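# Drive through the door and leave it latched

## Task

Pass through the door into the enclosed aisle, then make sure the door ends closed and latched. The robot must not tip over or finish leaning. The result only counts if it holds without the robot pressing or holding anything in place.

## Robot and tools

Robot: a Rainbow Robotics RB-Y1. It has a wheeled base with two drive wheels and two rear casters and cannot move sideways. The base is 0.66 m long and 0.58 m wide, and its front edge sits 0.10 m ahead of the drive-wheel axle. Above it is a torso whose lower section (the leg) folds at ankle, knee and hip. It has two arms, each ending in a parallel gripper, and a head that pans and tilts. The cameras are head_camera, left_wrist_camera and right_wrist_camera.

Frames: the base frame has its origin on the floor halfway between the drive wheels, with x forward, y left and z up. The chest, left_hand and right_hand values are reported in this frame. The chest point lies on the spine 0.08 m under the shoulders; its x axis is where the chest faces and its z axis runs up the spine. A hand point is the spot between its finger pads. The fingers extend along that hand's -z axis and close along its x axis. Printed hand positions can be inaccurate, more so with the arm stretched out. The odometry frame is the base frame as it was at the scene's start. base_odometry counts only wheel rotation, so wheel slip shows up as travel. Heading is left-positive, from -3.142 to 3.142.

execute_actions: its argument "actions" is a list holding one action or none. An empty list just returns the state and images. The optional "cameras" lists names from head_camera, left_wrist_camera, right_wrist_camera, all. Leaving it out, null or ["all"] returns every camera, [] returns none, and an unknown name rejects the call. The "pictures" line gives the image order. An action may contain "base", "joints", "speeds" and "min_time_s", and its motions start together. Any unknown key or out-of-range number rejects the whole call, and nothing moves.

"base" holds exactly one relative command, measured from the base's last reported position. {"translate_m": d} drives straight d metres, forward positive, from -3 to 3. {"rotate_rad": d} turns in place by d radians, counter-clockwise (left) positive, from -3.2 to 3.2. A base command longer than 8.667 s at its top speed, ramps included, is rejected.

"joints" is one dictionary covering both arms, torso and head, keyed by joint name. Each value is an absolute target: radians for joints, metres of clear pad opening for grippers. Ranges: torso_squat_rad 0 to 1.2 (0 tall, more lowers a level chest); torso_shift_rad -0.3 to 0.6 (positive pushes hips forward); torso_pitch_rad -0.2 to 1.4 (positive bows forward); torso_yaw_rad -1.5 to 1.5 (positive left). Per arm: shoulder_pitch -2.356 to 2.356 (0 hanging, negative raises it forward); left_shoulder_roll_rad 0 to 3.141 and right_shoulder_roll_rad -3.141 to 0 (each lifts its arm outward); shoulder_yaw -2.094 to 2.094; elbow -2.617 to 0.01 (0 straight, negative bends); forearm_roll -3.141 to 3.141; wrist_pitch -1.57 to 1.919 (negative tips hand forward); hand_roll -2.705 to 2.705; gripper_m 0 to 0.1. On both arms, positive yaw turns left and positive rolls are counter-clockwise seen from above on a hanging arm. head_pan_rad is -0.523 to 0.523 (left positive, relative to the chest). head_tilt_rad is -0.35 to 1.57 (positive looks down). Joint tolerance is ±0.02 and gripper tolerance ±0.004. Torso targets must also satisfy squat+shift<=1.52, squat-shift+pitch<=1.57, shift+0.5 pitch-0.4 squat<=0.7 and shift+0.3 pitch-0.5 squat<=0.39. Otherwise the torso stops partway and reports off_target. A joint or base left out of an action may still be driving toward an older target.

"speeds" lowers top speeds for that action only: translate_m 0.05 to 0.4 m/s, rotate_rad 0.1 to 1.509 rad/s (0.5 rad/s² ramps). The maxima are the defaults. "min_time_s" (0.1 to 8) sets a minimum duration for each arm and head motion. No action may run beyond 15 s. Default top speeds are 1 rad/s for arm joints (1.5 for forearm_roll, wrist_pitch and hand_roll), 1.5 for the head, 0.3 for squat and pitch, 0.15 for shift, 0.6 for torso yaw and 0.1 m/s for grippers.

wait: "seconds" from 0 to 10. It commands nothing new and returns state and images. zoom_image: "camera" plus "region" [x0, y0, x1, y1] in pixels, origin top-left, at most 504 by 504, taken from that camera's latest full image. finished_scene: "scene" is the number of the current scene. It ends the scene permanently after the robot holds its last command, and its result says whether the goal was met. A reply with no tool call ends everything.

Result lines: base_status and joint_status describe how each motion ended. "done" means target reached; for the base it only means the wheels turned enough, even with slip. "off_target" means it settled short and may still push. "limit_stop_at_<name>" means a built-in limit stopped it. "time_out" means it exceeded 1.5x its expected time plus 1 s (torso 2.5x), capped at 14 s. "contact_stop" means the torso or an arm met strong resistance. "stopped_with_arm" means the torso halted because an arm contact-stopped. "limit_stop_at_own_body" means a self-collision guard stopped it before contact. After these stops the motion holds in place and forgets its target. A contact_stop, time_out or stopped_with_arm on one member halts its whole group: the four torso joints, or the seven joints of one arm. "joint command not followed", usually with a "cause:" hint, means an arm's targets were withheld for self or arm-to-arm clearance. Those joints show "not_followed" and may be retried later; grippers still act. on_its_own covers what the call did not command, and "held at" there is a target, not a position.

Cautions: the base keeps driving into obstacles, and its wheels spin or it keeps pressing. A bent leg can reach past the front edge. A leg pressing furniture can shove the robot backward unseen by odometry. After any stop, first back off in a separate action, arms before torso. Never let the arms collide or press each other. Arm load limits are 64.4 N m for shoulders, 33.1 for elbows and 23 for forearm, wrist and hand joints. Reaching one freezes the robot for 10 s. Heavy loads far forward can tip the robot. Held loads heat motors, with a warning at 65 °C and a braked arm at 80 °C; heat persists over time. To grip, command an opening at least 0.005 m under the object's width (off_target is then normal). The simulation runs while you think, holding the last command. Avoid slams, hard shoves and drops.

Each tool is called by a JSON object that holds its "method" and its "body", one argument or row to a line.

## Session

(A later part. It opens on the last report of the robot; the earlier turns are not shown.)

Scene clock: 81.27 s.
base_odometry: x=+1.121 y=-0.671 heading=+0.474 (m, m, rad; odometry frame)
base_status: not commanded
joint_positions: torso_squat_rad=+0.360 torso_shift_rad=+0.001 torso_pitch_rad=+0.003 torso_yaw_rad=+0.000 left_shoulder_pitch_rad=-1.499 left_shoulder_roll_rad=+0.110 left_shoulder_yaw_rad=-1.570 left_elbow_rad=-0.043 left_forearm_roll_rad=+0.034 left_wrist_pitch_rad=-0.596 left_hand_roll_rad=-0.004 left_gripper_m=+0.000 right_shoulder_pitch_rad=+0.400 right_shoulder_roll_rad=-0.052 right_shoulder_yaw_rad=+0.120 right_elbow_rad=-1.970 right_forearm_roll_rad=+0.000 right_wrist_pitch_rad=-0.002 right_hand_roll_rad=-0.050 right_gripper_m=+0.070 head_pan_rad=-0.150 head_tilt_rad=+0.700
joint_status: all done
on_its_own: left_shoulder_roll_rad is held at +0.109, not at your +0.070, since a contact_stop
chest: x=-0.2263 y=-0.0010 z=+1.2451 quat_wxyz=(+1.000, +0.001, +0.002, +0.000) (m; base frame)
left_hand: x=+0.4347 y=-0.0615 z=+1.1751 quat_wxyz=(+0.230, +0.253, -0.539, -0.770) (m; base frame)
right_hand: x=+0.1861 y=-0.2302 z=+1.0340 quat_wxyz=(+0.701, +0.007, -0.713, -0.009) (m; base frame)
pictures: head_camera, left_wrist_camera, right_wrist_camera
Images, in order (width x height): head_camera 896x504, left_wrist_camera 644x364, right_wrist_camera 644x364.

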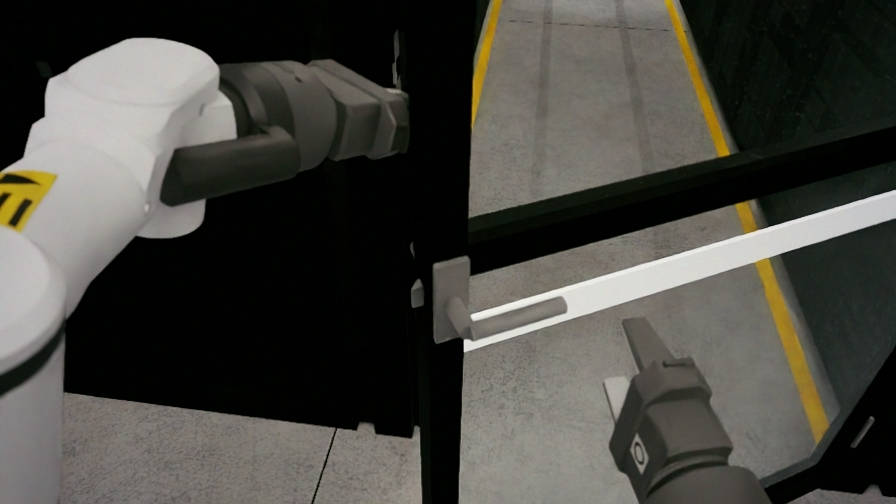

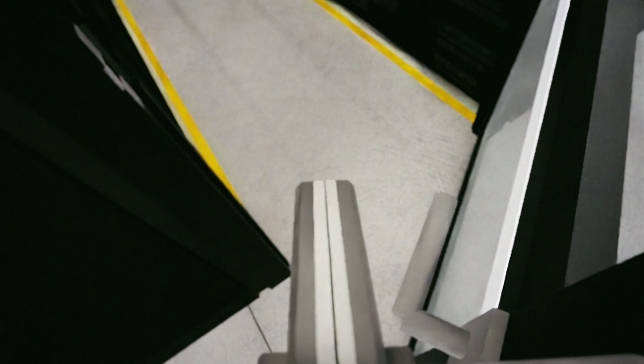

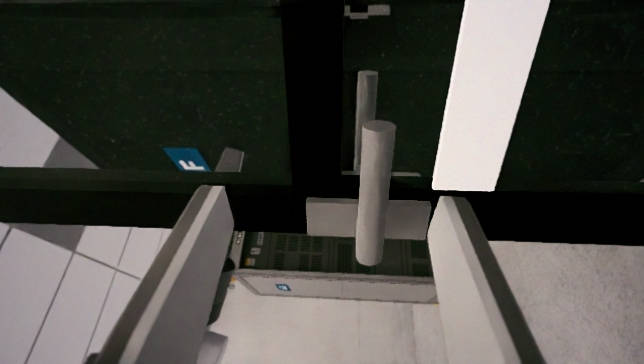

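{"method": "execute_actions", "body": {
  "actions": [
    {"joints":{"torso_shift_rad":0.18,"left_wrist_pitch_rad":-1.1,"left_shoulder_roll_rad":0.06,"right_shoulder_pitch_rad":0.25,"right_elbow_rad":-0.3,"right_shoulder_yaw_rad":0,"right_shoulder_roll_rad":-0.1,"right_gripper_m":0},"min_time_s":1.6}
  ],
  "cameras": ["head_camera","left_wrist_camera"]
}}

Scene clock: 84.57 s.
base_odometry: x=+1.121 y=-0.671 heading=+0.474 (m, m, rad; odometry frame)
base_status: not commanded
joint_positions: torso_squat_rad=+0.360 torso_shift_rad=+0.180 torso_pitch_rad=+0.003 torso_yaw_rad=+0.000 left_shoulder_pitch_rad=-1.499 left_shoulder_roll_rad=+0.062 left_shoulder_yaw_rad=-1.570 left_elbow_rad=-0.043 left_forearm_roll_rad=+0.034 left_wrist_pitch_rad=-1.099 left_hand_roll_rad=-0.004 left_gripper_m=+0.000 right_shoulder_pitch_rad=+0.250 right_shoulder_roll_rad=-0.100 right_shoulder_yaw_rad=+0.000 right_elbow_rad=-0.300 right_forearm_roll_rad=+0.000 right_wrist_pitch_rad=-0.002 right_hand_roll_rad=-0.050 right_gripper_m=+0.001 head_pan_rad=-0.150 head_tilt_rad=+0.700
joint_status: all done
chest: x=-0.1095 y=-0.0009 z=+1.2344 quat_wxyz=(+1.000, +0.001, +0.002, +0.000) (m; base frame)
left_hand: x=+0.4303 y=-0.1358 z=+1.1498 quat_wxyz=(+0.075, +0.034, -0.582, -0.809) (m; base frame)
right_hand: x=-0.1503 y=-0.2992 z=+0.5554 quat_wxyz=(+0.997, -0.053, -0.031, -0.054) (m; base frame)
pictures: head_camera, left_wrist_camera
Images, in order (width x height): head_camera 896x504, left_wrist_camera 644x364.

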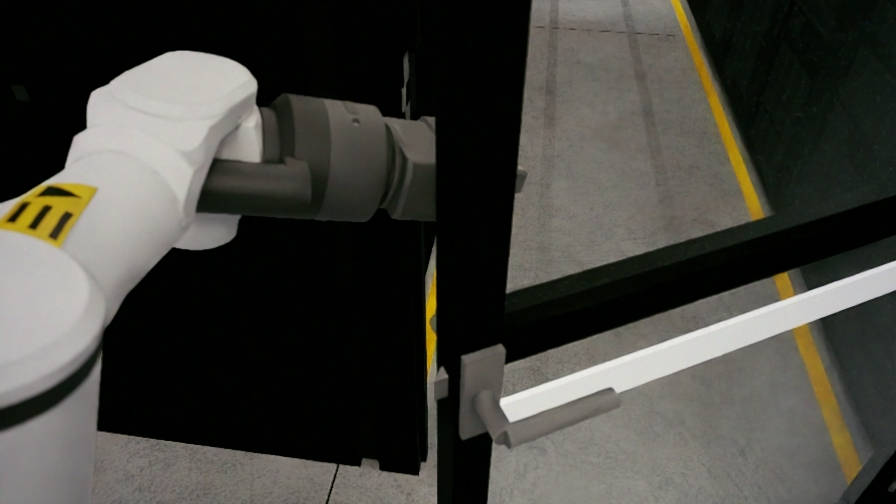

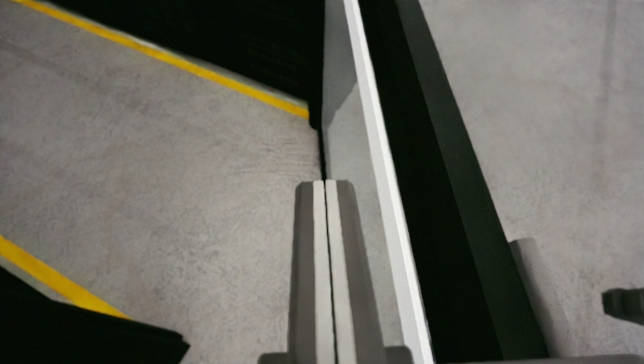

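{"method": "execute_actions", "body": {
  "actions": [
    {"base":{"rotate_rad":-0.45},"joints":{"torso_yaw_rad":0.28}}
  ],
  "cameras": ["head_camera"]
}}

{"method": "execute_actions", "body": {
  "actions": [
    {"base":{"rotate_rad":-0.4},"joints":{"torso_yaw_rad":0.6,"head_tilt_rad":1.0}}
  ],
  "cameras": ["head_camera"]
}}

Scene clock: 95.90 s.
TORQUE FAULT: left_elbow_rad reached its load limit. The robot stopped for 10 seconds, dropped its targets and accepts commands again. The stop added 8.8 s to the call and to motion_time.
base_odometry: x=+1.121 y=-0.671 heading=+0.160 (m, m, rad; odometry frame)
base_status: rotate_rad torque_fault (by the wheels' count: -0.314 of -0.450)
joint_positions: torso_squat_rad=+0.360 torso_shift_rad=+0.180 torso_pitch_rad=+0.002 torso_yaw_rad=+0.270 left_shoulder_pitch_rad=-1.493 left_shoulder_roll_rad=+0.085 left_shoulder_yaw_rad=-1.572 left_elbow_rad=-0.032 left_forearm_roll_rad=+0.033 left_wrist_pitch_rad=-1.098 left_hand_roll_rad=-0.004 left_gripper_m=-0.001 right_shoulder_pitch_rad=+0.250 right_shoulder_roll_rad=-0.100 right_shoulder_yaw_rad=+0.000 right_elbow_rad=-0.300 right_forearm_roll_rad=+0.000 right_wrist_pitch_rad=-0.002 right_hand_roll_rad=-0.050 right_gripper_m=+0.001 head_pan_rad=-0.150 head_tilt_rad=+0.700
joint_status: torso_yaw_rad contact_stop (moved +0.269 of +0.280)
chest: x=-0.1099 y=+0.0007 z=+1.2345 quat_wxyz=(+0.991, +0.000, +0.001, +0.134) (m; base frame)
left_hand: x=+0.4531 y=+0.0326 z=+1.1509 quat_wxyz=(+0.194, +0.124, -0.568, -0.790) (m; base frame)
right_hand: x=-0.0690 y=-0.2986 z=+0.5559 quat_wxyz=(+0.995, -0.049, -0.039, +0.081) (m; base frame)
pictures: head_camera
Images, in order (width x height): head_camera 896x504.

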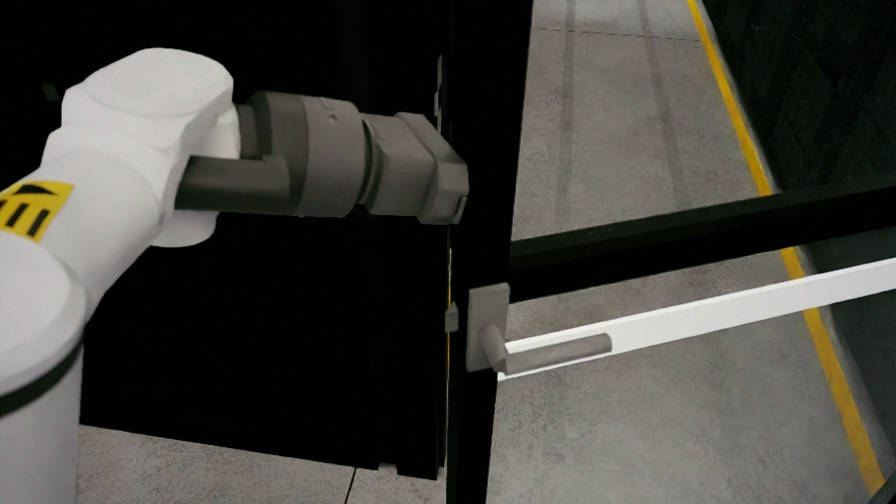

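not run: a stop came earlier in this reply.

{"method": "execute_actions", "body": {
  "actions": [
    {"base":{"translate_m":-0.08},"speeds":{"translate_m":0.08}}
  ],
  "cameras": ["head_camera","left_wrist_camera"]
}}

Scene clock: 98.13 s.
base_odometry: x=+1.042 y=-0.684 heading=+0.159 (m, m, rad; odometry frame)
base_status: done
joint_positions: torso_squat_rad=+0.360 torso_shift_rad=+0.181 torso_pitch_rad=+0.003 torso_yaw_rad=+0.268 left_shoulder_pitch_rad=-1.498 left_shoulder_roll_rad=+0.070 left_shoulder_yaw_rad=-1.571 left_elbow_rad=-0.039 left_forearm_roll_rad=+0.034 left_wrist_pitch_rad=-1.098 left_hand_roll_rad=-0.004 left_gripper_m=-0.001 right_shoulder_pitch_rad=+0.250 right_shoulder_roll_rad=-0.100 right_shoulder_yaw_rad=+0.000 right_elbow_rad=-0.300 right_forearm_roll_rad=+0.000 right_wrist_pitch_rad=-0.002 right_hand_roll_rad=-0.050 right_gripper_m=+0.001 head_pan_rad=-0.150 head_tilt_rad=+0.700
joint_status: not commanded
chest: x=-0.1093 y=-0.0009 z=+1.2344 quat_wxyz=(+0.991, +0.001, +0.002, +0.133) (m; base frame)
left_hand: x=+0.4495 y=+0.0178 z=+1.1503 quat_wxyz=(+0.186, +0.116, -0.570, -0.792) (m; base frame)
right_hand: x=-0.0697 y=-0.2988 z=+0.5552 quat_wxyz=(+0.995, -0.048, -0.038, +0.080) (m; base frame)
pictures: head_camera, left_wrist_camera
Images, in order (width x height): head_camera 896x504, left_wrist_camera 644x364.

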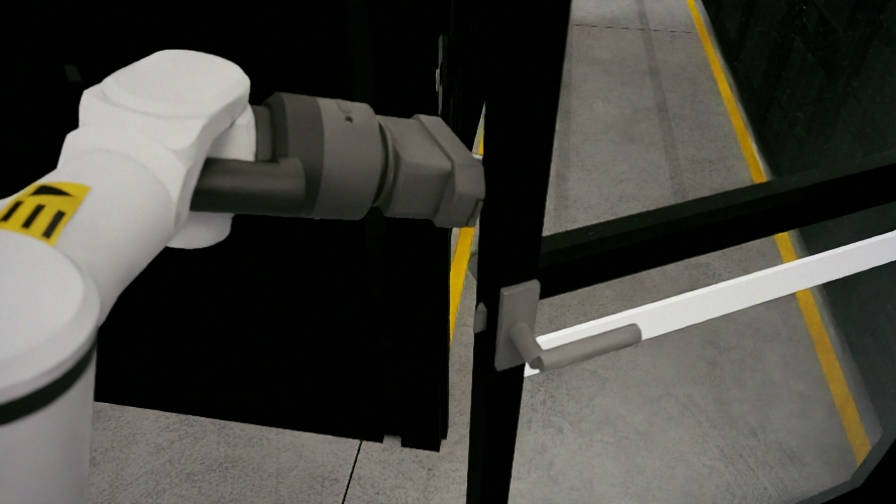

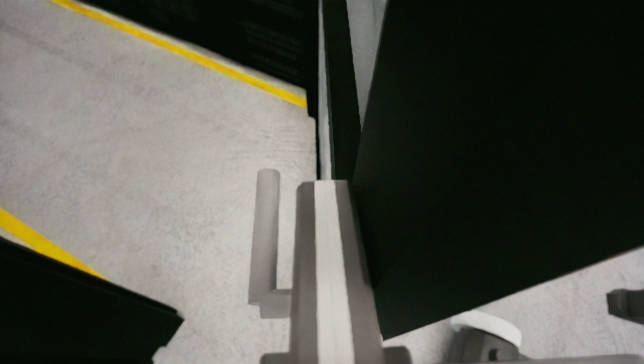

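{"method": "execute_actions", "body": {
  "actions": [
    {"base":{"translate_m":-0.1},"speeds":{"translate_m":0.08},"joints":{"left_shoulder_roll_rad":0.0,"left_wrist_pitch_rad":-1.03},"min_time_s":1.6}
  ],
  "cameras": ["head_camera","left_wrist_camera"]
}}

{"method": "execute_actions", "body": {
  "actions": [
    {"base":{"translate_m":-0.1},"speeds":{"translate_m":0.08},"joints":{"left_elbow_rad":-0.2,"left_wrist_pitch_rad":-0.87},"min_time_s":1.6}
  ],
  "cameras": ["head_camera","left_wrist_camera"]
}}

Scene clock: 100.43 s.
base_odometry: x=+0.943 y=-0.699 heading=+0.158 (m, m, rad; odometry frame)
base_status: done
joint_positions: torso_squat_rad=+0.360 torso_shift_rad=+0.181 torso_pitch_rad=+0.003 torso_yaw_rad=+0.268 left_shoulder_pitch_rad=-1.498 left_shoulder_roll_rad=+0.003 left_shoulder_yaw_rad=-1.570 left_elbow_rad=-0.039 left_forearm_roll_rad=+0.034 left_wrist_pitch_rad=-1.029 left_hand_roll_rad=-0.004 left_gripper_m=-0.001 right_shoulder_pitch_rad=+0.250 right_shoulder_roll_rad=-0.100 right_shoulder_yaw_rad=+0.000 right_elbow_rad=-0.300 right_forearm_roll_rad=+0.000 right_wrist_pitch_rad=-0.002 right_hand_roll_rad=-0.050 right_gripper_m=+0.001 head_pan_rad=-0.150 head_tilt_rad=+0.700
joint_status: all done
chest: x=-0.1093 y=-0.0009 z=+1.2344 quat_wxyz=(+0.991, +0.001, +0.002, +0.133) (m; base frame)
left_hand: x=+0.4473 y=-0.0157 z=+1.1394 quat_wxyz=(+0.188, +0.116, -0.570, -0.791) (m; base frame)
right_hand: x=-0.0697 y=-0.2989 z=+0.5551 quat_wxyz=(+0.995, -0.048, -0.038, +0.080) (m; base frame)
pictures: head_camera, left_wrist_camera
Images, in order (width x height): head_camera 896x504, left_wrist_camera 644x364.

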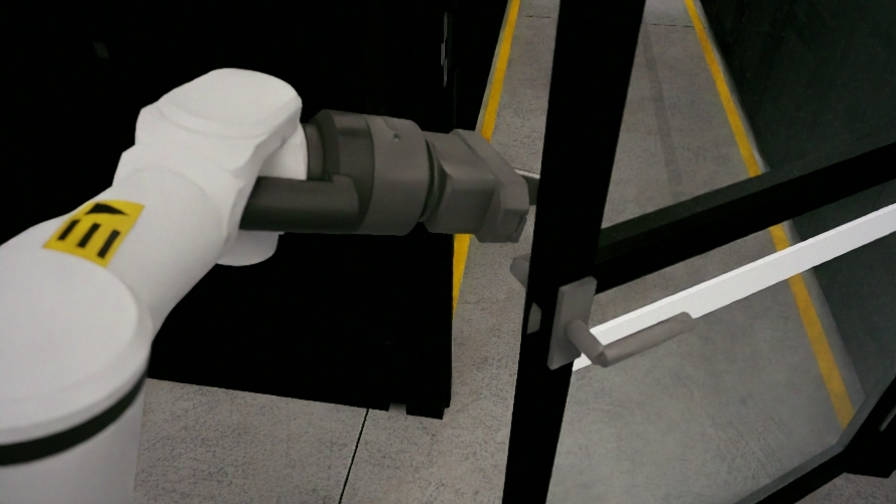

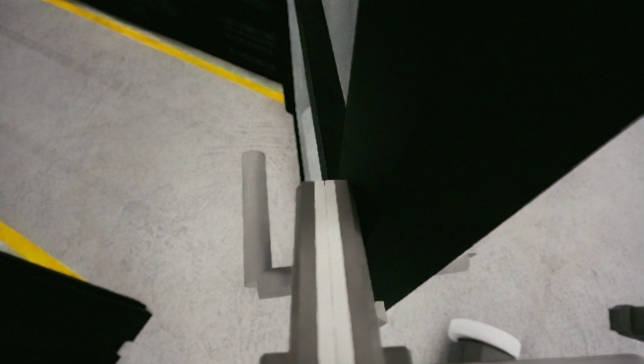

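Scene clock: 102.50 s.
base_odometry: x=+0.844 y=-0.715 heading=+0.157 (m, m, rad; odometry frame)
base_status: done
joint_positions: torso_squat_rad=+0.360 torso_shift_rad=+0.180 torso_pitch_rad=+0.003 torso_yaw_rad=+0.268 left_shoulder_pitch_rad=-1.498 left_shoulder_roll_rad=+0.004 left_shoulder_yaw_rad=-1.570 left_elbow_rad=-0.198 left_forearm_roll_rad=+0.034 left_wrist_pitch_rad=-0.869 left_hand_roll_rad=-0.004 left_gripper_m=+0.001 right_shoulder_pitch_rad=+0.250 right_shoulder_roll_rad=-0.100 right_shoulder_yaw_rad=+0.000 right_elbow_rad=-0.300 right_forearm_roll_rad=+0.000 right_wrist_pitch_rad=-0.002 right_hand_roll_rad=-0.050 right_gripper_m=+0.001 head_pan_rad=-0.150 head_tilt_rad=+0.700
joint_status: all done
chest: x=-0.1095 y=-0.0008 z=+1.2344 quat_wxyz=(+0.991, +0.001, +0.001, +0.133) (m; base frame)
left_hand: x=+0.4437 y=-0.0538 z=+1.1267 quat_wxyz=(+0.190, +0.115, -0.569, -0.792) (m; base frame)
right_hand: x=-0.0697 y=-0.2988 z=+0.5552 quat_wxyz=(+0.995, -0.048, -0.038, +0.080) (m; base frame)
pictures: head_camera, left_wrist_camera
Images, in order (width x height): head_camera 896x504, left_wrist_camera 644x364.

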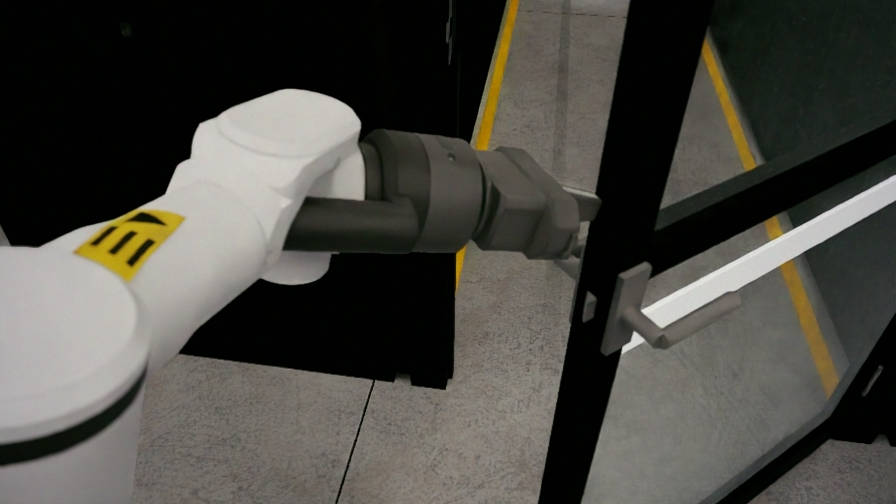

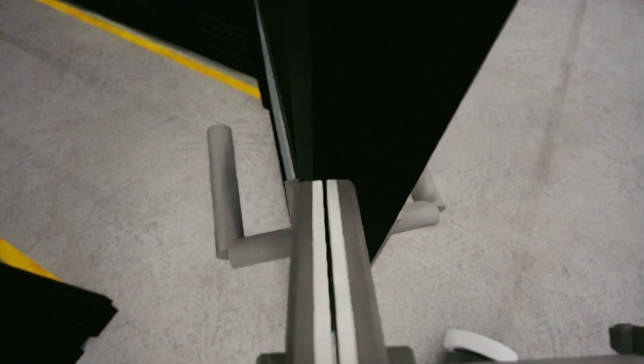

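{"method": "execute_actions", "body": {
  "actions": [
    {"joints":{"torso_yaw_rad":0.14,"left_wrist_pitch_rad":-0.55},"min_time_s":0.5}
  ],
  "cameras": ["head_camera","left_wrist_camera"]
}}

Scene clock: 104.27 s.
base_odometry: x=+0.844 y=-0.715 heading=+0.157 (m, m, rad; odometry frame)
base_status: not commanded
joint_positions: torso_squat_rad=+0.360 torso_shift_rad=+0.179 torso_pitch_rad=+0.001 torso_yaw_rad=+0.256 left_shoulder_pitch_rad=-1.497 left_shoulder_roll_rad=+0.000 left_shoulder_yaw_rad=-1.571 left_elbow_rad=-0.200 left_forearm_roll_rad=+0.034 left_wrist_pitch_rad=-0.550 left_hand_roll_rad=-0.004 left_gripper_m=+0.000 right_shoulder_pitch_rad=+0.250 right_shoulder_roll_rad=-0.100 right_shoulder_yaw_rad=+0.000 right_elbow_rad=-0.300 right_forearm_roll_rad=+0.000 right_wrist_pitch_rad=-0.002 right_hand_roll_rad=-0.050 right_gripper_m=+0.001 head_pan_rad=-0.150 head_tilt_rad=+0.700
joint_status: torso_yaw_rad contact_stop (moved -0.011 of -0.128); the others done
on_its_own: torso_yaw_rad is held at +0.256, not at your +0.140, since a contact_stop
chest: x=-0.1108 y=-0.0010 z=+1.2345 quat_wxyz=(+0.992, +0.001, +0.001, +0.128) (m; base frame)
left_hand: x=+0.5016 y=-0.0224 z=+1.1279 quat_wxyz=(+0.272, +0.235, -0.533, -0.766) (m; base frame)
right_hand: x=-0.0731 y=-0.2993 z=+0.5553 quat_wxyz=(+0.995, -0.048, -0.039, +0.074) (m; base frame)
pictures: head_camera, left_wrist_camera
Images, in order (width x height): head_camera 896x504, left_wrist_camera 644x364.

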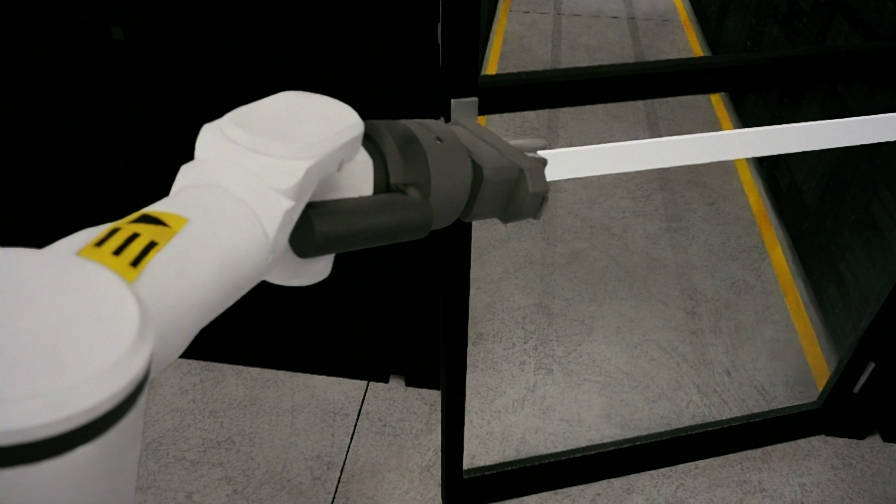

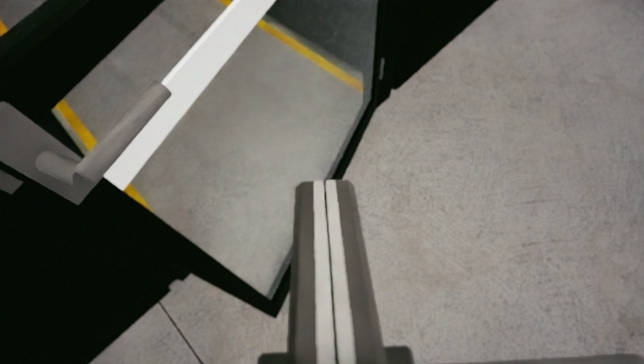

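{"method": "execute_actions", "body": {
  "actions": [
    {"base":{"rotate_rad":0.145},"joints":{"torso_yaw_rad":0,"torso_shift_rad":0,"left_shoulder_pitch_rad":-0.38,"left_shoulder_roll_rad":0.15,"left_elbow_rad":-0.05,"left_wrist_pitch_rad":0,"right_shoulder_pitch_rad":0,"right_elbow_rad":-1.57,"right_shoulder_yaw_rad":0.15,"right_shoulder_roll_rad":-0.05,"right_gripper_m":0.1}}
  ],
  "cameras": []
}}

{"method": "execute_actions", "body": {
  "actions": [
    {"base":{"translate_m":0.66}}
  ],
  "cameras": []
}}

{"method": "execute_actions", "body": {
  "actions": [
    {"base":{"rotate_rad":0.1}}
  ],
  "cameras": ["head_camera","right_wrist_camera"]
}}

Scene clock: 107.43 s.
base_odometry: x=+0.844 y=-0.715 heading=+0.302 (m, m, rad; odometry frame)
base_status: done
joint_positions: torso_squat_rad=+0.360 torso_shift_rad=+0.000 torso_pitch_rad=+0.001 torso_yaw_rad=+0.000 left_shoulder_pitch_rad=-0.380 left_shoulder_roll_rad=+0.150 left_shoulder_yaw_rad=-1.571 left_elbow_rad=-0.050 left_forearm_roll_rad=+0.034 left_wrist_pitch_rad=+0.000 left_hand_roll_rad=-0.004 left_gripper_m=+0.000 right_shoulder_pitch_rad=+0.000 right_shoulder_roll_rad=-0.050 right_shoulder_yaw_rad=+0.150 right_elbow_rad=-1.570 right_forearm_roll_rad=+0.000 right_wrist_pitch_rad=-0.002 right_hand_roll_rad=-0.050 right_gripper_m=+0.100 head_pan_rad=-0.150 head_tilt_rad=+0.700
joint_status: all done
chest: x=-0.2276 y=-0.0011 z=+1.2450 quat_wxyz=(+1.000, +0.001, +0.001, +0.000) (m; base frame)
left_hand: x=+0.0472 y=+0.2918 z=+0.6164 quat_wxyz=(+0.665, +0.161, -0.094, -0.723) (m; base frame)
right_hand: x=+0.2839 y=-0.1589 z=+1.0138 quat_wxyz=(+0.708, +0.054, -0.703, +0.052) (m; base frame)
pictures: none
No camera images: the call's "cameras" was empty. Leave "cameras" out to get every camera's image.

Scene clock: 110.53 s.
base_odometry: x=+1.474 y=-0.519 heading=+0.302 (m, m, rad; odometry frame)
base_status: done
joint_positions: torso_squat_rad=+0.360 torso_shift_rad=+0.000 torso_pitch_rad=+0.002 torso_yaw_rad=+0.000 left_shoulder_pitch_rad=-0.380 left_shoulder_roll_rad=+0.150 left_shoulder_yaw_rad=-1.571 left_elbow_rad=-0.050 left_forearm_roll_rad=+0.034 left_wrist_pitch_rad=+0.000 left_hand_roll_rad=-0.004 left_gripper_m=+0.000 right_shoulder_pitch_rad=+0.000 right_shoulder_roll_rad=-0.050 right_shoulder_yaw_rad=+0.150 right_elbow_rad=-1.570 right_forearm_roll_rad=+0.000 right_wrist_pitch_rad=-0.002 right_hand_roll_rad=-0.050 right_gripper_m=+0.100 head_pan_rad=-0.150 head_tilt_rad=+0.700
joint_status: not commanded
chest: x=-0.2275 y=-0.0011 z=+1.2450 quat_wxyz=(+1.000, +0.001, +0.001, +0.000) (m; base frame)
left_hand: x=+0.0473 y=+0.2918 z=+0.6164 quat_wxyz=(+0.665, +0.161, -0.094, -0.723) (m; base frame)
right_hand: x=+0.2840 y=-0.1589 z=+1.0138 quat_wxyz=(+0.708, +0.054, -0.703, +0.052) (m; base frame)
pictures: none
No camera images: the call's "cameras" was empty. Leave "cameras" out to get every camera's image.

Scene clock: 111.77 s.
base_odometry: x=+1.474 y=-0.519 heading=+0.402 (m, m, rad; odometry frame)
base_status: done
joint_positions: torso_squat_rad=+0.360 torso_shift_rad=+0.000 torso_pitch_rad=+0.002 torso_yaw_rad=+0.000 left_shoulder_pitch_rad=-0.380 left_shoulder_roll_rad=+0.150 left_shoulder_yaw_rad=-1.571 left_elbow_rad=-0.050 left_forearm_roll_rad=+0.034 left_wrist_pitch_rad=+0.000 left_hand_roll_rad=-0.004 left_gripper_m=+0.000 right_shoulder_pitch_rad=+0.000 right_shoulder_roll_rad=-0.050 right_shoulder_yaw_rad=+0.150 right_elbow_rad=-1.570 right_forearm_roll_rad=+0.000 right_wrist_pitch_rad=-0.002 right_hand_roll_rad=-0.050 right_gripper_m=+0.100 head_pan_rad=-0.150 head_tilt_rad=+0.700
joint_status: not commanded
chest: x=-0.2275 y=-0.0011 z=+1.2450 quat_wxyz=(+1.000, +0.001, +0.001, +0.000) (m; base frame)
left_hand: x=+0.0473 y=+0.2918 z=+0.6164 quat_wxyz=(+0.665, +0.161, -0.094, -0.723) (m; base frame)
right_hand: x=+0.2840 y=-0.1589 z=+1.0137 quat_wxyz=(+0.708, +0.054, -0.703, +0.052) (m; base frame)
pictures: head_camera, right_wrist_camera
Images, in order (width x height): head_camera 896x504, right_wrist_camera 644x364.

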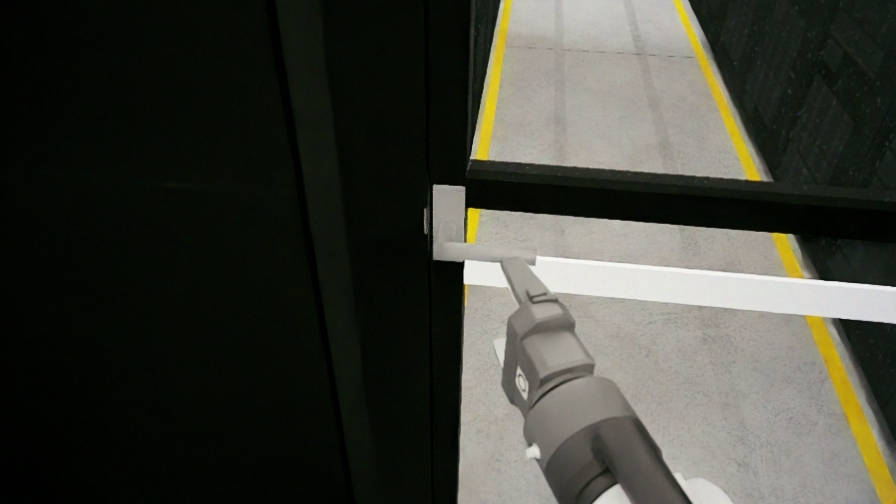

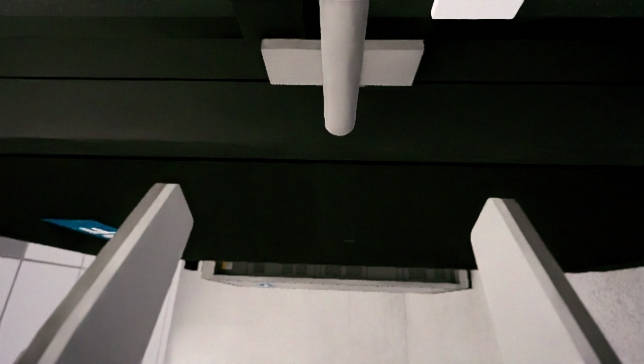

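{"method": "execute_actions", "body": {
  "actions": [
    {"base":{"translate_m":0.13},"joints":{"right_shoulder_yaw_rad":0.165}}
  ],
  "cameras": []
}}

{"method": "execute_actions", "body": {
  "actions": [
    {"joints":{"right_gripper_m":0.0}}
  ],
  "cameras": ["right_wrist_camera"]
}}

{"method": "execute_actions", "body": {
  "actions": [
    {"joints":{"torso_squat_rad":0.50,"right_hand_roll_rad":-0.72,"right_shoulder_yaw_rad":0.185},"min_time_s":1}
  ],
  "cameras": []
}}

{"method": "execute_actions", "body": {
  "actions": [
    {"base":{"translate_m":-0.09},"speeds":{"translate_m":0.08},"joints":{"right_shoulder_yaw_rad":0.21},"min_time_s":1.4}
  ],
  "cameras": ["head_camera"]
}}

{"method": "execute_actions", "body": {
  "actions": [
    {"base":{"translate_m":-0.27},"speeds":{"translate_m":0.12},"joints":{"torso_squat_rad":0.36,"right_hand_roll_rad":-0.05},"min_time_s":1}
  ],
  "cameras": ["right_wrist_camera"]
}}

{"method": "execute_actions", "body": {
  "actions": [
    {"base":{"translate_m":-0.16},"speeds":{"translate_m":0.12},"joints":{"right_shoulder_yaw_rad":0.13,"left_shoulder_pitch_rad":-1.5,"left_shoulder_roll_rad":0.17},"min_time_s":1.6}
  ],
  "cameras": []
}}

{"method": "execute_actions", "body": {
  "actions": [
    {"joints":{"left_wrist_pitch_rad":-0.6},"min_time_s":0.8}
  ]
}}

Scene clock: 113.87 s.
base_odometry: x=+1.593 y=-0.468 heading=+0.402 (m, m, rad; odometry frame)
base_status: done
joint_positions: torso_squat_rad=+0.361 torso_shift_rad=-0.002 torso_pitch_rad=-0.001 torso_yaw_rad=-0.001 left_shoulder_pitch_rad=-0.380 left_shoulder_roll_rad=+0.150 left_shoulder_yaw_rad=-1.571 left_elbow_rad=-0.050 left_forearm_roll_rad=+0.034 left_wrist_pitch_rad=+0.000 left_hand_roll_rad=-0.004 left_gripper_m=+0.000 right_shoulder_pitch_rad=+0.009 right_shoulder_roll_rad=-0.049 right_shoulder_yaw_rad=+0.169 right_elbow_rad=-1.569 right_forearm_roll_rad=+0.000 right_wrist_pitch_rad=-0.002 right_hand_roll_rad=-0.050 right_gripper_m=+0.100 head_pan_rad=-0.150 head_tilt_rad=+0.700
joint_status: all done
chest: x=-0.2298 y=-0.0009 z=+1.2449 quat_wxyz=(+1.000, +0.001, -0.001, +0.000) (m; base frame)
left_hand: x=+0.0471 y=+0.2917 z=+0.6170 quat_wxyz=(+0.665, +0.162, -0.095, -0.723) (m; base frame)
right_hand: x=+0.2782 y=-0.1503 z=+1.0100 quat_wxyz=(+0.710, +0.060, -0.700, +0.057) (m; base frame)
pictures: none
No camera images: the call's "cameras" was empty. Leave "cameras" out to get every camera's image.

Scene clock: 115.33 s.
base_odometry: x=+1.593 y=-0.468 heading=+0.402 (m, m, rad; odometry frame)
base_status: not commanded
joint_positions: torso_squat_rad=+0.361 torso_shift_rad=-0.002 torso_pitch_rad=-0.001 torso_yaw_rad=-0.001 left_shoulder_pitch_rad=-0.380 left_shoulder_roll_rad=+0.150 left_shoulder_yaw_rad=-1.571 left_elbow_rad=-0.050 left_forearm_roll_rad=+0.034 left_wrist_pitch_rad=+0.000 left_hand_roll_rad=-0.004 left_gripper_m=+0.000 right_shoulder_pitch_rad=+0.009 right_shoulder_roll_rad=-0.049 right_shoulder_yaw_rad=+0.169 right_elbow_rad=-1.568 right_forearm_roll_rad=+0.000 right_wrist_pitch_rad=-0.002 right_hand_roll_rad=-0.050 right_gripper_m=+0.019 head_pan_rad=-0.150 head_tilt_rad=+0.700
joint_status: right_gripper_m off_target (ended at +0.019, target +0.000)
chest: x=-0.2297 y=-0.0009 z=+1.2449 quat_wxyz=(+1.000, +0.001, -0.001, +0.000) (m; base frame)
left_hand: x=+0.0471 y=+0.2917 z=+0.6170 quat_wxyz=(+0.665, +0.162, -0.095, -0.723) (m; base frame)
right_hand: x=+0.2781 y=-0.1503 z=+1.0090 quat_wxyz=(+0.711, +0.060, -0.699, +0.057) (m; base frame)
pictures: right_wrist_camera
Images, in order (width x height): right_wrist_camera 644x364.

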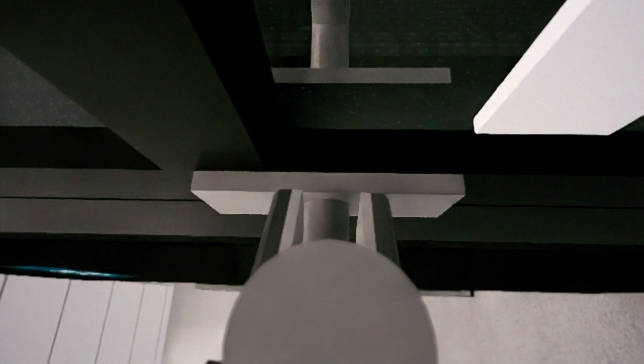

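Scene clock: 116.63 s.
base_odometry: x=+1.593 y=-0.468 heading=+0.402 (m, m, rad; odometry frame)
base_status: not commanded
joint_positions: torso_squat_rad=+0.500 torso_shift_rad=-0.001 torso_pitch_rad=-0.001 torso_yaw_rad=+0.000 left_shoulder_pitch_rad=-0.380 left_shoulder_roll_rad=+0.150 left_shoulder_yaw_rad=-1.571 left_elbow_rad=-0.050 left_forearm_roll_rad=+0.034 left_wrist_pitch_rad=+0.000 left_hand_roll_rad=-0.004 left_gripper_m=+0.000 right_shoulder_pitch_rad=-0.004 right_shoulder_roll_rad=-0.049 right_shoulder_yaw_rad=+0.185 right_elbow_rad=-1.576 right_forearm_roll_rad=-0.001 right_wrist_pitch_rad=-0.005 right_hand_roll_rad=-0.720 right_gripper_m=+0.021 head_pan_rad=-0.150 head_tilt_rad=+0.700
joint_status: all done
chest: x=-0.2287 y=-0.0009 z=+1.2042 quat_wxyz=(+1.000, +0.001, +0.000, +0.000) (m; base frame)
left_hand: x=+0.0476 y=+0.2918 z=+0.5761 quat_wxyz=(+0.665, +0.162, -0.095, -0.723) (m; base frame)
right_hand: x=+0.2812 y=-0.1398 z=+0.9784 quat_wxyz=(+0.684, +0.295, -0.645, -0.170) (m; base frame)
pictures: none
No camera images: the call's "cameras" was empty. Leave "cameras" out to get every camera's image.

Scene clock: 118.43 s.
base_odometry: x=+1.511 y=-0.503 heading=+0.401 (m, m, rad; odometry frame)
base_status: done
joint_positions: torso_squat_rad=+0.500 torso_shift_rad=+0.000 torso_pitch_rad=+0.000 torso_yaw_rad=+0.000 left_shoulder_pitch_rad=-0.380 left_shoulder_roll_rad=+0.150 left_shoulder_yaw_rad=-1.571 left_elbow_rad=-0.050 left_forearm_roll_rad=+0.034 left_wrist_pitch_rad=+0.000 left_hand_roll_rad=-0.004 left_gripper_m=+0.000 right_shoulder_pitch_rad=-0.006 right_shoulder_roll_rad=-0.049 right_shoulder_yaw_rad=+0.210 right_elbow_rad=-1.575 right_forearm_roll_rad=+0.000 right_wrist_pitch_rad=-0.005 right_hand_roll_rad=-0.720 right_gripper_m=+0.019 head_pan_rad=-0.150 head_tilt_rad=+0.700
joint_status: all done
chest: x=-0.2280 y=-0.0009 z=+1.2042 quat_wxyz=(+1.000, +0.001, +0.000, +0.000) (m; base frame)
left_hand: x=+0.0475 y=+0.2919 z=+0.5758 quat_wxyz=(+0.665, +0.161, -0.095, -0.723) (m; base frame)
right_hand: x=+0.2797 y=-0.1265 z=+0.9780 quat_wxyz=(+0.687, +0.304, -0.640, -0.161) (m; base frame)
pictures: head_camera
Images, in order (width x height): head_camera 896x504.

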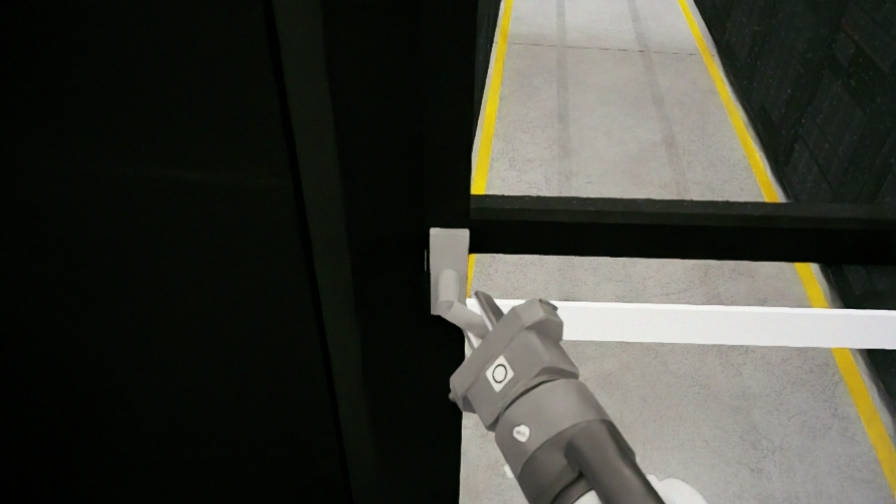

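Scene clock: 121.47 s.
base_odometry: x=+1.262 y=-0.609 heading=+0.403 (m, m, rad; odometry frame)
base_status: done
joint_positions: torso_squat_rad=+0.360 torso_shift_rad=+0.000 torso_pitch_rad=+0.002 torso_yaw_rad=+0.000 left_shoulder_pitch_rad=-0.380 left_shoulder_roll_rad=+0.150 left_shoulder_yaw_rad=-1.571 left_elbow_rad=-0.050 left_forearm_roll_rad=+0.034 left_wrist_pitch_rad=+0.000 left_hand_roll_rad=-0.004 left_gripper_m=+0.000 right_shoulder_pitch_rad=+0.001 right_shoulder_roll_rad=-0.051 right_shoulder_yaw_rad=+0.208 right_elbow_rad=-1.568 right_forearm_roll_rad=+0.000 right_wrist_pitch_rad=-0.002 right_hand_roll_rad=-0.050 right_gripper_m=+0.019 head_pan_rad=-0.150 head_tilt_rad=+0.700
joint_status: all done
chest: x=-0.2270 y=-0.0011 z=+1.2451 quat_wxyz=(+1.000, +0.001, +0.001, +0.000) (m; base frame)
left_hand: x=+0.0473 y=+0.2918 z=+0.6163 quat_wxyz=(+0.665, +0.161, -0.094, -0.723) (m; base frame)
right_hand: x=+0.2786 y=-0.1296 z=+1.0105 quat_wxyz=(+0.708, +0.074, -0.698, +0.073) (m; base frame)
pictures: right_wrist_camera
Images, in order (width x height): right_wrist_camera 644x364.

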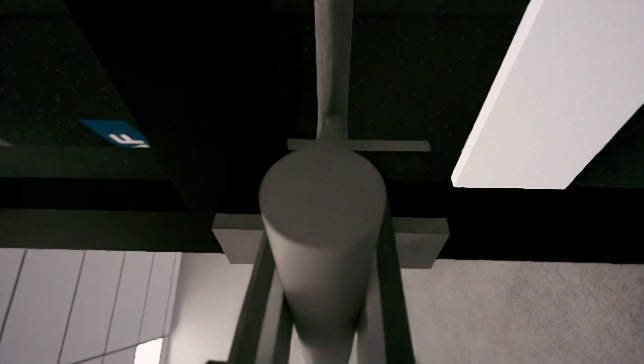

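Scene clock: 123.80 s.
base_odometry: x=+1.115 y=-0.671 heading=+0.404 (m, m, rad; odometry frame)
base_status: done
joint_positions: torso_squat_rad=+0.360 torso_shift_rad=+0.000 torso_pitch_rad=+0.002 torso_yaw_rad=+0.000 left_shoulder_pitch_rad=-1.500 left_shoulder_roll_rad=+0.170 left_shoulder_yaw_rad=-1.571 left_elbow_rad=-0.050 left_forearm_roll_rad=+0.034 left_wrist_pitch_rad=+0.000 left_hand_roll_rad=-0.004 left_gripper_m=+0.000 right_shoulder_pitch_rad=+0.001 right_shoulder_roll_rad=-0.050 right_shoulder_yaw_rad=+0.131 right_elbow_rad=-1.568 right_forearm_roll_rad=+0.000 right_wrist_pitch_rad=-0.001 right_hand_roll_rad=-0.050 right_gripper_m=+0.019 head_pan_rad=-0.150 head_tilt_rad=+0.700
joint_status: all done
chest: x=-0.2270 y=-0.0010 z=+1.2451 quat_wxyz=(+1.000, +0.001, +0.001, +0.000) (m; base frame)
left_hand: x=+0.5180 y=+0.0867 z=+1.2191 quat_wxyz=(+0.389, +0.486, -0.437, -0.649) (m; base frame)
right_hand: x=+0.2853 y=-0.1684 z=+1.0119 quat_wxyz=(+0.710, +0.047, -0.701, +0.045) (m; base frame)
pictures: none
No camera images: the call's "cameras" was empty. Leave "cameras" out to get every camera's image.

Scene clock: 124.90 s.
base_odometry: x=+1.115 y=-0.671 heading=+0.404 (m, m, rad; odometry frame)
base_status: not commanded
joint_positions: torso_squat_rad=+0.360 torso_shift_rad=+0.000 torso_pitch_rad=+0.002 torso_yaw_rad=+0.000 left_shoulder_pitch_rad=-1.500 left_shoulder_roll_rad=+0.170 left_shoulder_yaw_rad=-1.571 left_elbow_rad=-0.050 left_forearm_roll_rad=+0.034 left_wrist_pitch_rad=-0.600 left_hand_roll_rad=-0.004 left_gripper_m=+0.000 right_shoulder_pitch_rad=+0.001 right_shoulder_roll_rad=-0.050 right_shoulder_yaw_rad=+0.131 right_elbow_rad=-1.568 right_forearm_roll_rad=+0.000 right_wrist_pitch_rad=-0.001 right_hand_roll_rad=-0.050 right_gripper_m=+0.019 head_pan_rad=-0.150 head_tilt_rad=+0.700
joint_status: all done
chest: x=-0.2270 y=-0.0010 z=+1.2451 quat_wxyz=(+1.000, +0.001, +0.001, +0.000) (m; base frame)
left_hand: x=+0.4496 y=-0.0269 z=+1.1876 quat_wxyz=(+0.242, +0.273, -0.534, -0.763) (m; base frame)
right_hand: x=+0.2853 y=-0.1684 z=+1.0119 quat_wxyz=(+0.710, +0.047, -0.701, +0.045) (m; base frame)
pictures: head_camera, left_wrist_camera, right_wrist_camera
Images, in order (width x height): head_camera 896x504, left_wrist_camera 644x364, right_wrist_camera 644x364.

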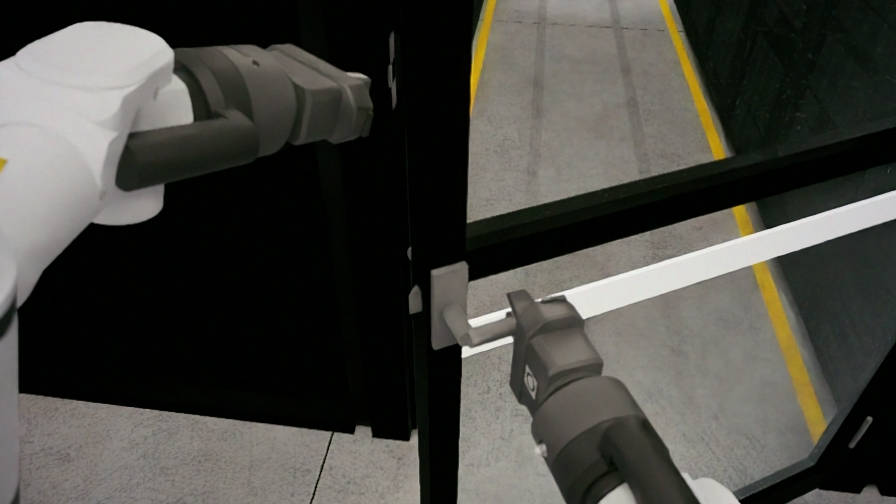

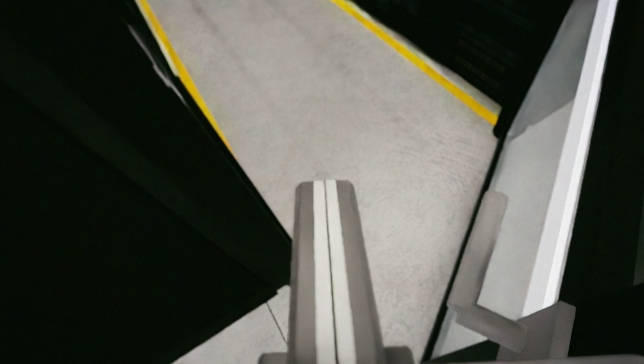

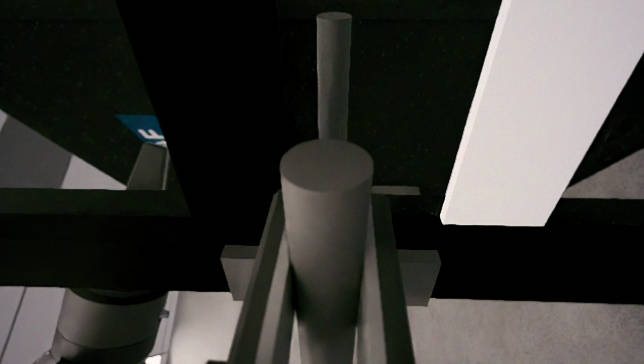

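{"method": "execute_actions", "body": {
  "actions": [
    {"joints":{"left_shoulder_roll_rad":0.14},"min_time_s":0.6}
  ],
  "cameras": []
}}

{"method": "execute_actions", "body": {
  "actions": [
    {"joints":{"right_gripper_m":0.07}}
  ],
  "cameras": []
}}

{"method": "execute_actions", "body": {
  "actions": [
    {"joints":{"right_shoulder_pitch_rad":0.4,"right_elbow_rad":-1.97}}
  ],
  "cameras": ["head_camera"]
}}

{"method": "execute_actions", "body": {
  "actions": [
    {"joints":{"torso_shift_rad":0.18,"left_wrist_pitch_rad":-1.1,"left_shoulder_roll_rad":0.04,"right_shoulder_pitch_rad":0.25,"right_elbow_rad":-0.3,"right_shoulder_yaw_rad":0,"right_shoulder_roll_rad":-0.1,"right_gripper_m":0},"min_time_s":1.6}
  ],
  "cameras": ["head_camera"]
}}

Scene clock: 126.07 s.
base_odometry: x=+1.115 y=-0.671 heading=+0.404 (m, m, rad; odometry frame)
base_status: not commanded
joint_positions: torso_squat_rad=+0.360 torso_shift_rad=+0.000 torso_pitch_rad=+0.002 torso_yaw_rad=+0.000 left_shoulder_pitch_rad=-1.500 left_shoulder_roll_rad=+0.140 left_shoulder_yaw_rad=-1.571 left_elbow_rad=-0.050 left_forearm_roll_rad=+0.034 left_wrist_pitch_rad=-0.600 left_hand_roll_rad=-0.004 left_gripper_m=+0.000 right_shoulder_pitch_rad=+0.001 right_shoulder_roll_rad=-0.050 right_shoulder_yaw_rad=+0.131 right_elbow_rad=-1.568 right_forearm_roll_rad=+0.000 right_wrist_pitch_rad=-0.001 right_hand_roll_rad=-0.050 right_gripper_m=+0.019 head_pan_rad=-0.150 head_tilt_rad=+0.700
joint_status: all done
chest: x=-0.2270 y=-0.0010 z=+1.2451 quat_wxyz=(+1.000, +0.001, +0.001, +0.000) (m; base frame)
left_hand: x=+0.4412 y=-0.0456 z=+1.1814 quat_wxyz=(+0.234, +0.261, -0.537, -0.767) (m; base frame)
right_hand: x=+0.2853 y=-0.1684 z=+1.0119 quat_wxyz=(+0.710, +0.047, -0.701, +0.045) (m; base frame)
pictures: none
No camera images: the call's "cameras" was empty. Leave "cameras" out to get every camera's image.

Scene clock: 127.43 s.
base_odometry: x=+1.115 y=-0.671 heading=+0.404 (m, m, rad; odometry frame)
base_status: not commanded
joint_positions: torso_squat_rad=+0.360 torso_shift_rad=+0.000 torso_pitch_rad=+0.002 torso_yaw_rad=+0.000 left_shoulder_pitch_rad=-1.499 left_shoulder_roll_rad=+0.143 left_shoulder_yaw_rad=-1.571 left_elbow_rad=-0.048 left_forearm_roll_rad=+0.034 left_wrist_pitch_rad=-0.599 left_hand_roll_rad=-0.004 left_gripper_m=-0.001 right_shoulder_pitch_rad=+0.000 right_shoulder_roll_rad=-0.050 right_shoulder_yaw_rad=+0.130 right_elbow_rad=-1.570 right_forearm_roll_rad=+0.000 right_wrist_pitch_rad=-0.002 right_hand_roll_rad=-0.050 right_gripper_m=+0.070 head_pan_rad=-0.150 head_tilt_rad=+0.700
joint_status: all done
chest: x=-0.2272 y=-0.0009 z=+1.2451 quat_wxyz=(+1.000, +0.001, +0.001, +0.000) (m; base frame)
left_hand: x=+0.4425 y=-0.0424 z=+1.1821 quat_wxyz=(+0.236, +0.264, -0.536, -0.766) (m; base frame)
right_hand: x=+0.2856 y=-0.1685 z=+1.0139 quat_wxyz=(+0.708, +0.047, -0.703, +0.045) (m; base frame)
pictures: none
No camera images: the call's "cameras" was empty. Leave "cameras" out to get every camera's image.

Scene clock: 128.47 s.
base_odometry: x=+1.115 y=-0.671 heading=+0.404 (m, m, rad; odometry frame)
base_status: not commanded
joint_positions: torso_squat_rad=+0.360 torso_shift_rad=+0.000 torso_pitch_rad=+0.002 torso_yaw_rad=+0.000 left_shoulder_pitch_rad=-1.499 left_shoulder_roll_rad=+0.143 left_shoulder_yaw_rad=-1.571 left_elbow_rad=-0.048 left_forearm_roll_rad=+0.034 left_wrist_pitch_rad=-0.599 left_hand_roll_rad=-0.004 left_gripper_m=-0.001 right_shoulder_pitch_rad=+0.400 right_shoulder_roll_rad=-0.050 right_shoulder_yaw_rad=+0.130 right_elbow_rad=-1.970 right_forearm_roll_rad=+0.000 right_wrist_pitch_rad=-0.002 right_hand_roll_rad=-0.050 right_gripper_m=+0.070 head_pan_rad=-0.150 head_tilt_rad=+0.700
joint_status: all done
chest: x=-0.2272 y=-0.0009 z=+1.2451 quat_wxyz=(+1.000, +0.001, +0.001, +0.000) (m; base frame)
left_hand: x=+0.4426 y=-0.0423 z=+1.1820 quat_wxyz=(+0.236, +0.264, -0.536, -0.766) (m; base frame)
right_hand: x=+0.1856 y=-0.2249 z=+1.0345 quat_wxyz=(+0.701, +0.012, -0.713, -0.008) (m; base frame)
pictures: head_camera
Images, in order (width x height): head_camera 896x504.

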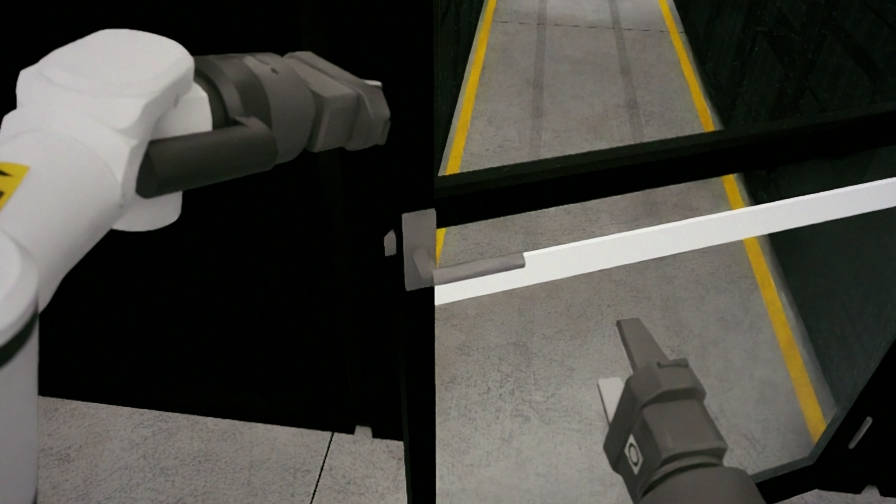

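Scene clock: 130.77 s.
base_odometry: x=+1.115 y=-0.671 heading=+0.404 (m, m, rad; odometry frame)
base_status: not commanded
joint_positions: torso_squat_rad=+0.360 torso_shift_rad=+0.038 torso_pitch_rad=+0.003 torso_yaw_rad=+0.002 left_shoulder_pitch_rad=-1.497 left_shoulder_roll_rad=+0.131 left_shoulder_yaw_rad=-1.571 left_elbow_rad=-0.042 left_forearm_roll_rad=+0.034 left_wrist_pitch_rad=-0.674 left_hand_roll_rad=-0.004 left_gripper_m=-0.001 right_shoulder_pitch_rad=+0.250 right_shoulder_roll_rad=-0.100 right_shoulder_yaw_rad=+0.000 right_elbow_rad=-0.300 right_forearm_roll_rad=+0.000 right_wrist_pitch_rad=-0.002 right_hand_roll_rad=-0.050 right_gripper_m=+0.001 head_pan_rad=-0.150 head_tilt_rad=+0.700
joint_status: torso_shift_rad stopped_with_arm (moved +0.038 of +0.180); left_shoulder_roll_rad contact_stop (moved -0.012 of -0.103); left_wrist_pitch_rad contact_stop (moved -0.075 of -0.501); the others done
on_its_own: torso_shift_rad is held at +0.038, not at your +0.180, since it stopped_with_arm; left_shoulder_roll_rad is held at +0.127, not at your +0.040, since a contact_stop; left_wrist_pitch_rad is held at -0.675, not at your -1.100, since a contact_stop
chest: x=-0.2023 y=-0.0008 z=+1.2446 quat_wxyz=(+1.000, +0.001, +0.001, +0.001) (m; base frame)
left_hand: x=+0.4516 y=-0.0570 z=+1.1754 quat_wxyz=(+0.216, +0.232, -0.545, -0.776) (m; base frame)
right_hand: x=-0.2425 y=-0.2993 z=+0.5656 quat_wxyz=(+0.997, -0.053, -0.031, -0.053) (m; base frame)
pictures: head_camera
Images, in order (width x height): head_camera 896x504.

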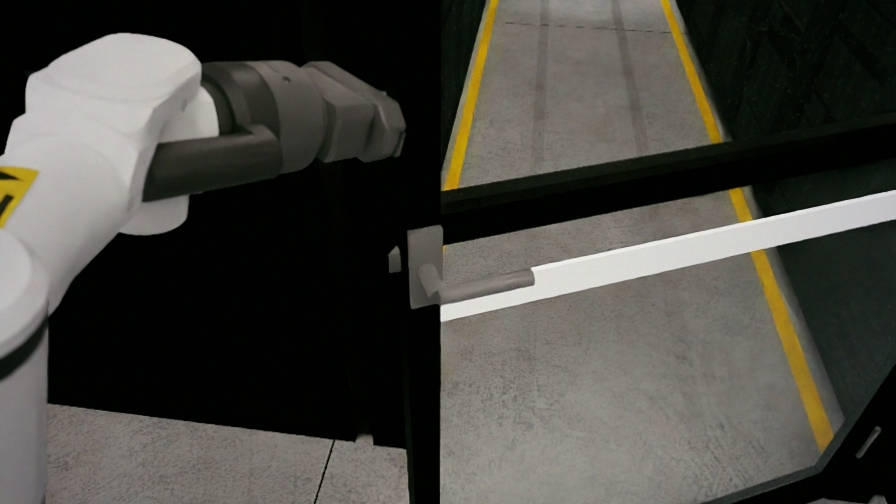

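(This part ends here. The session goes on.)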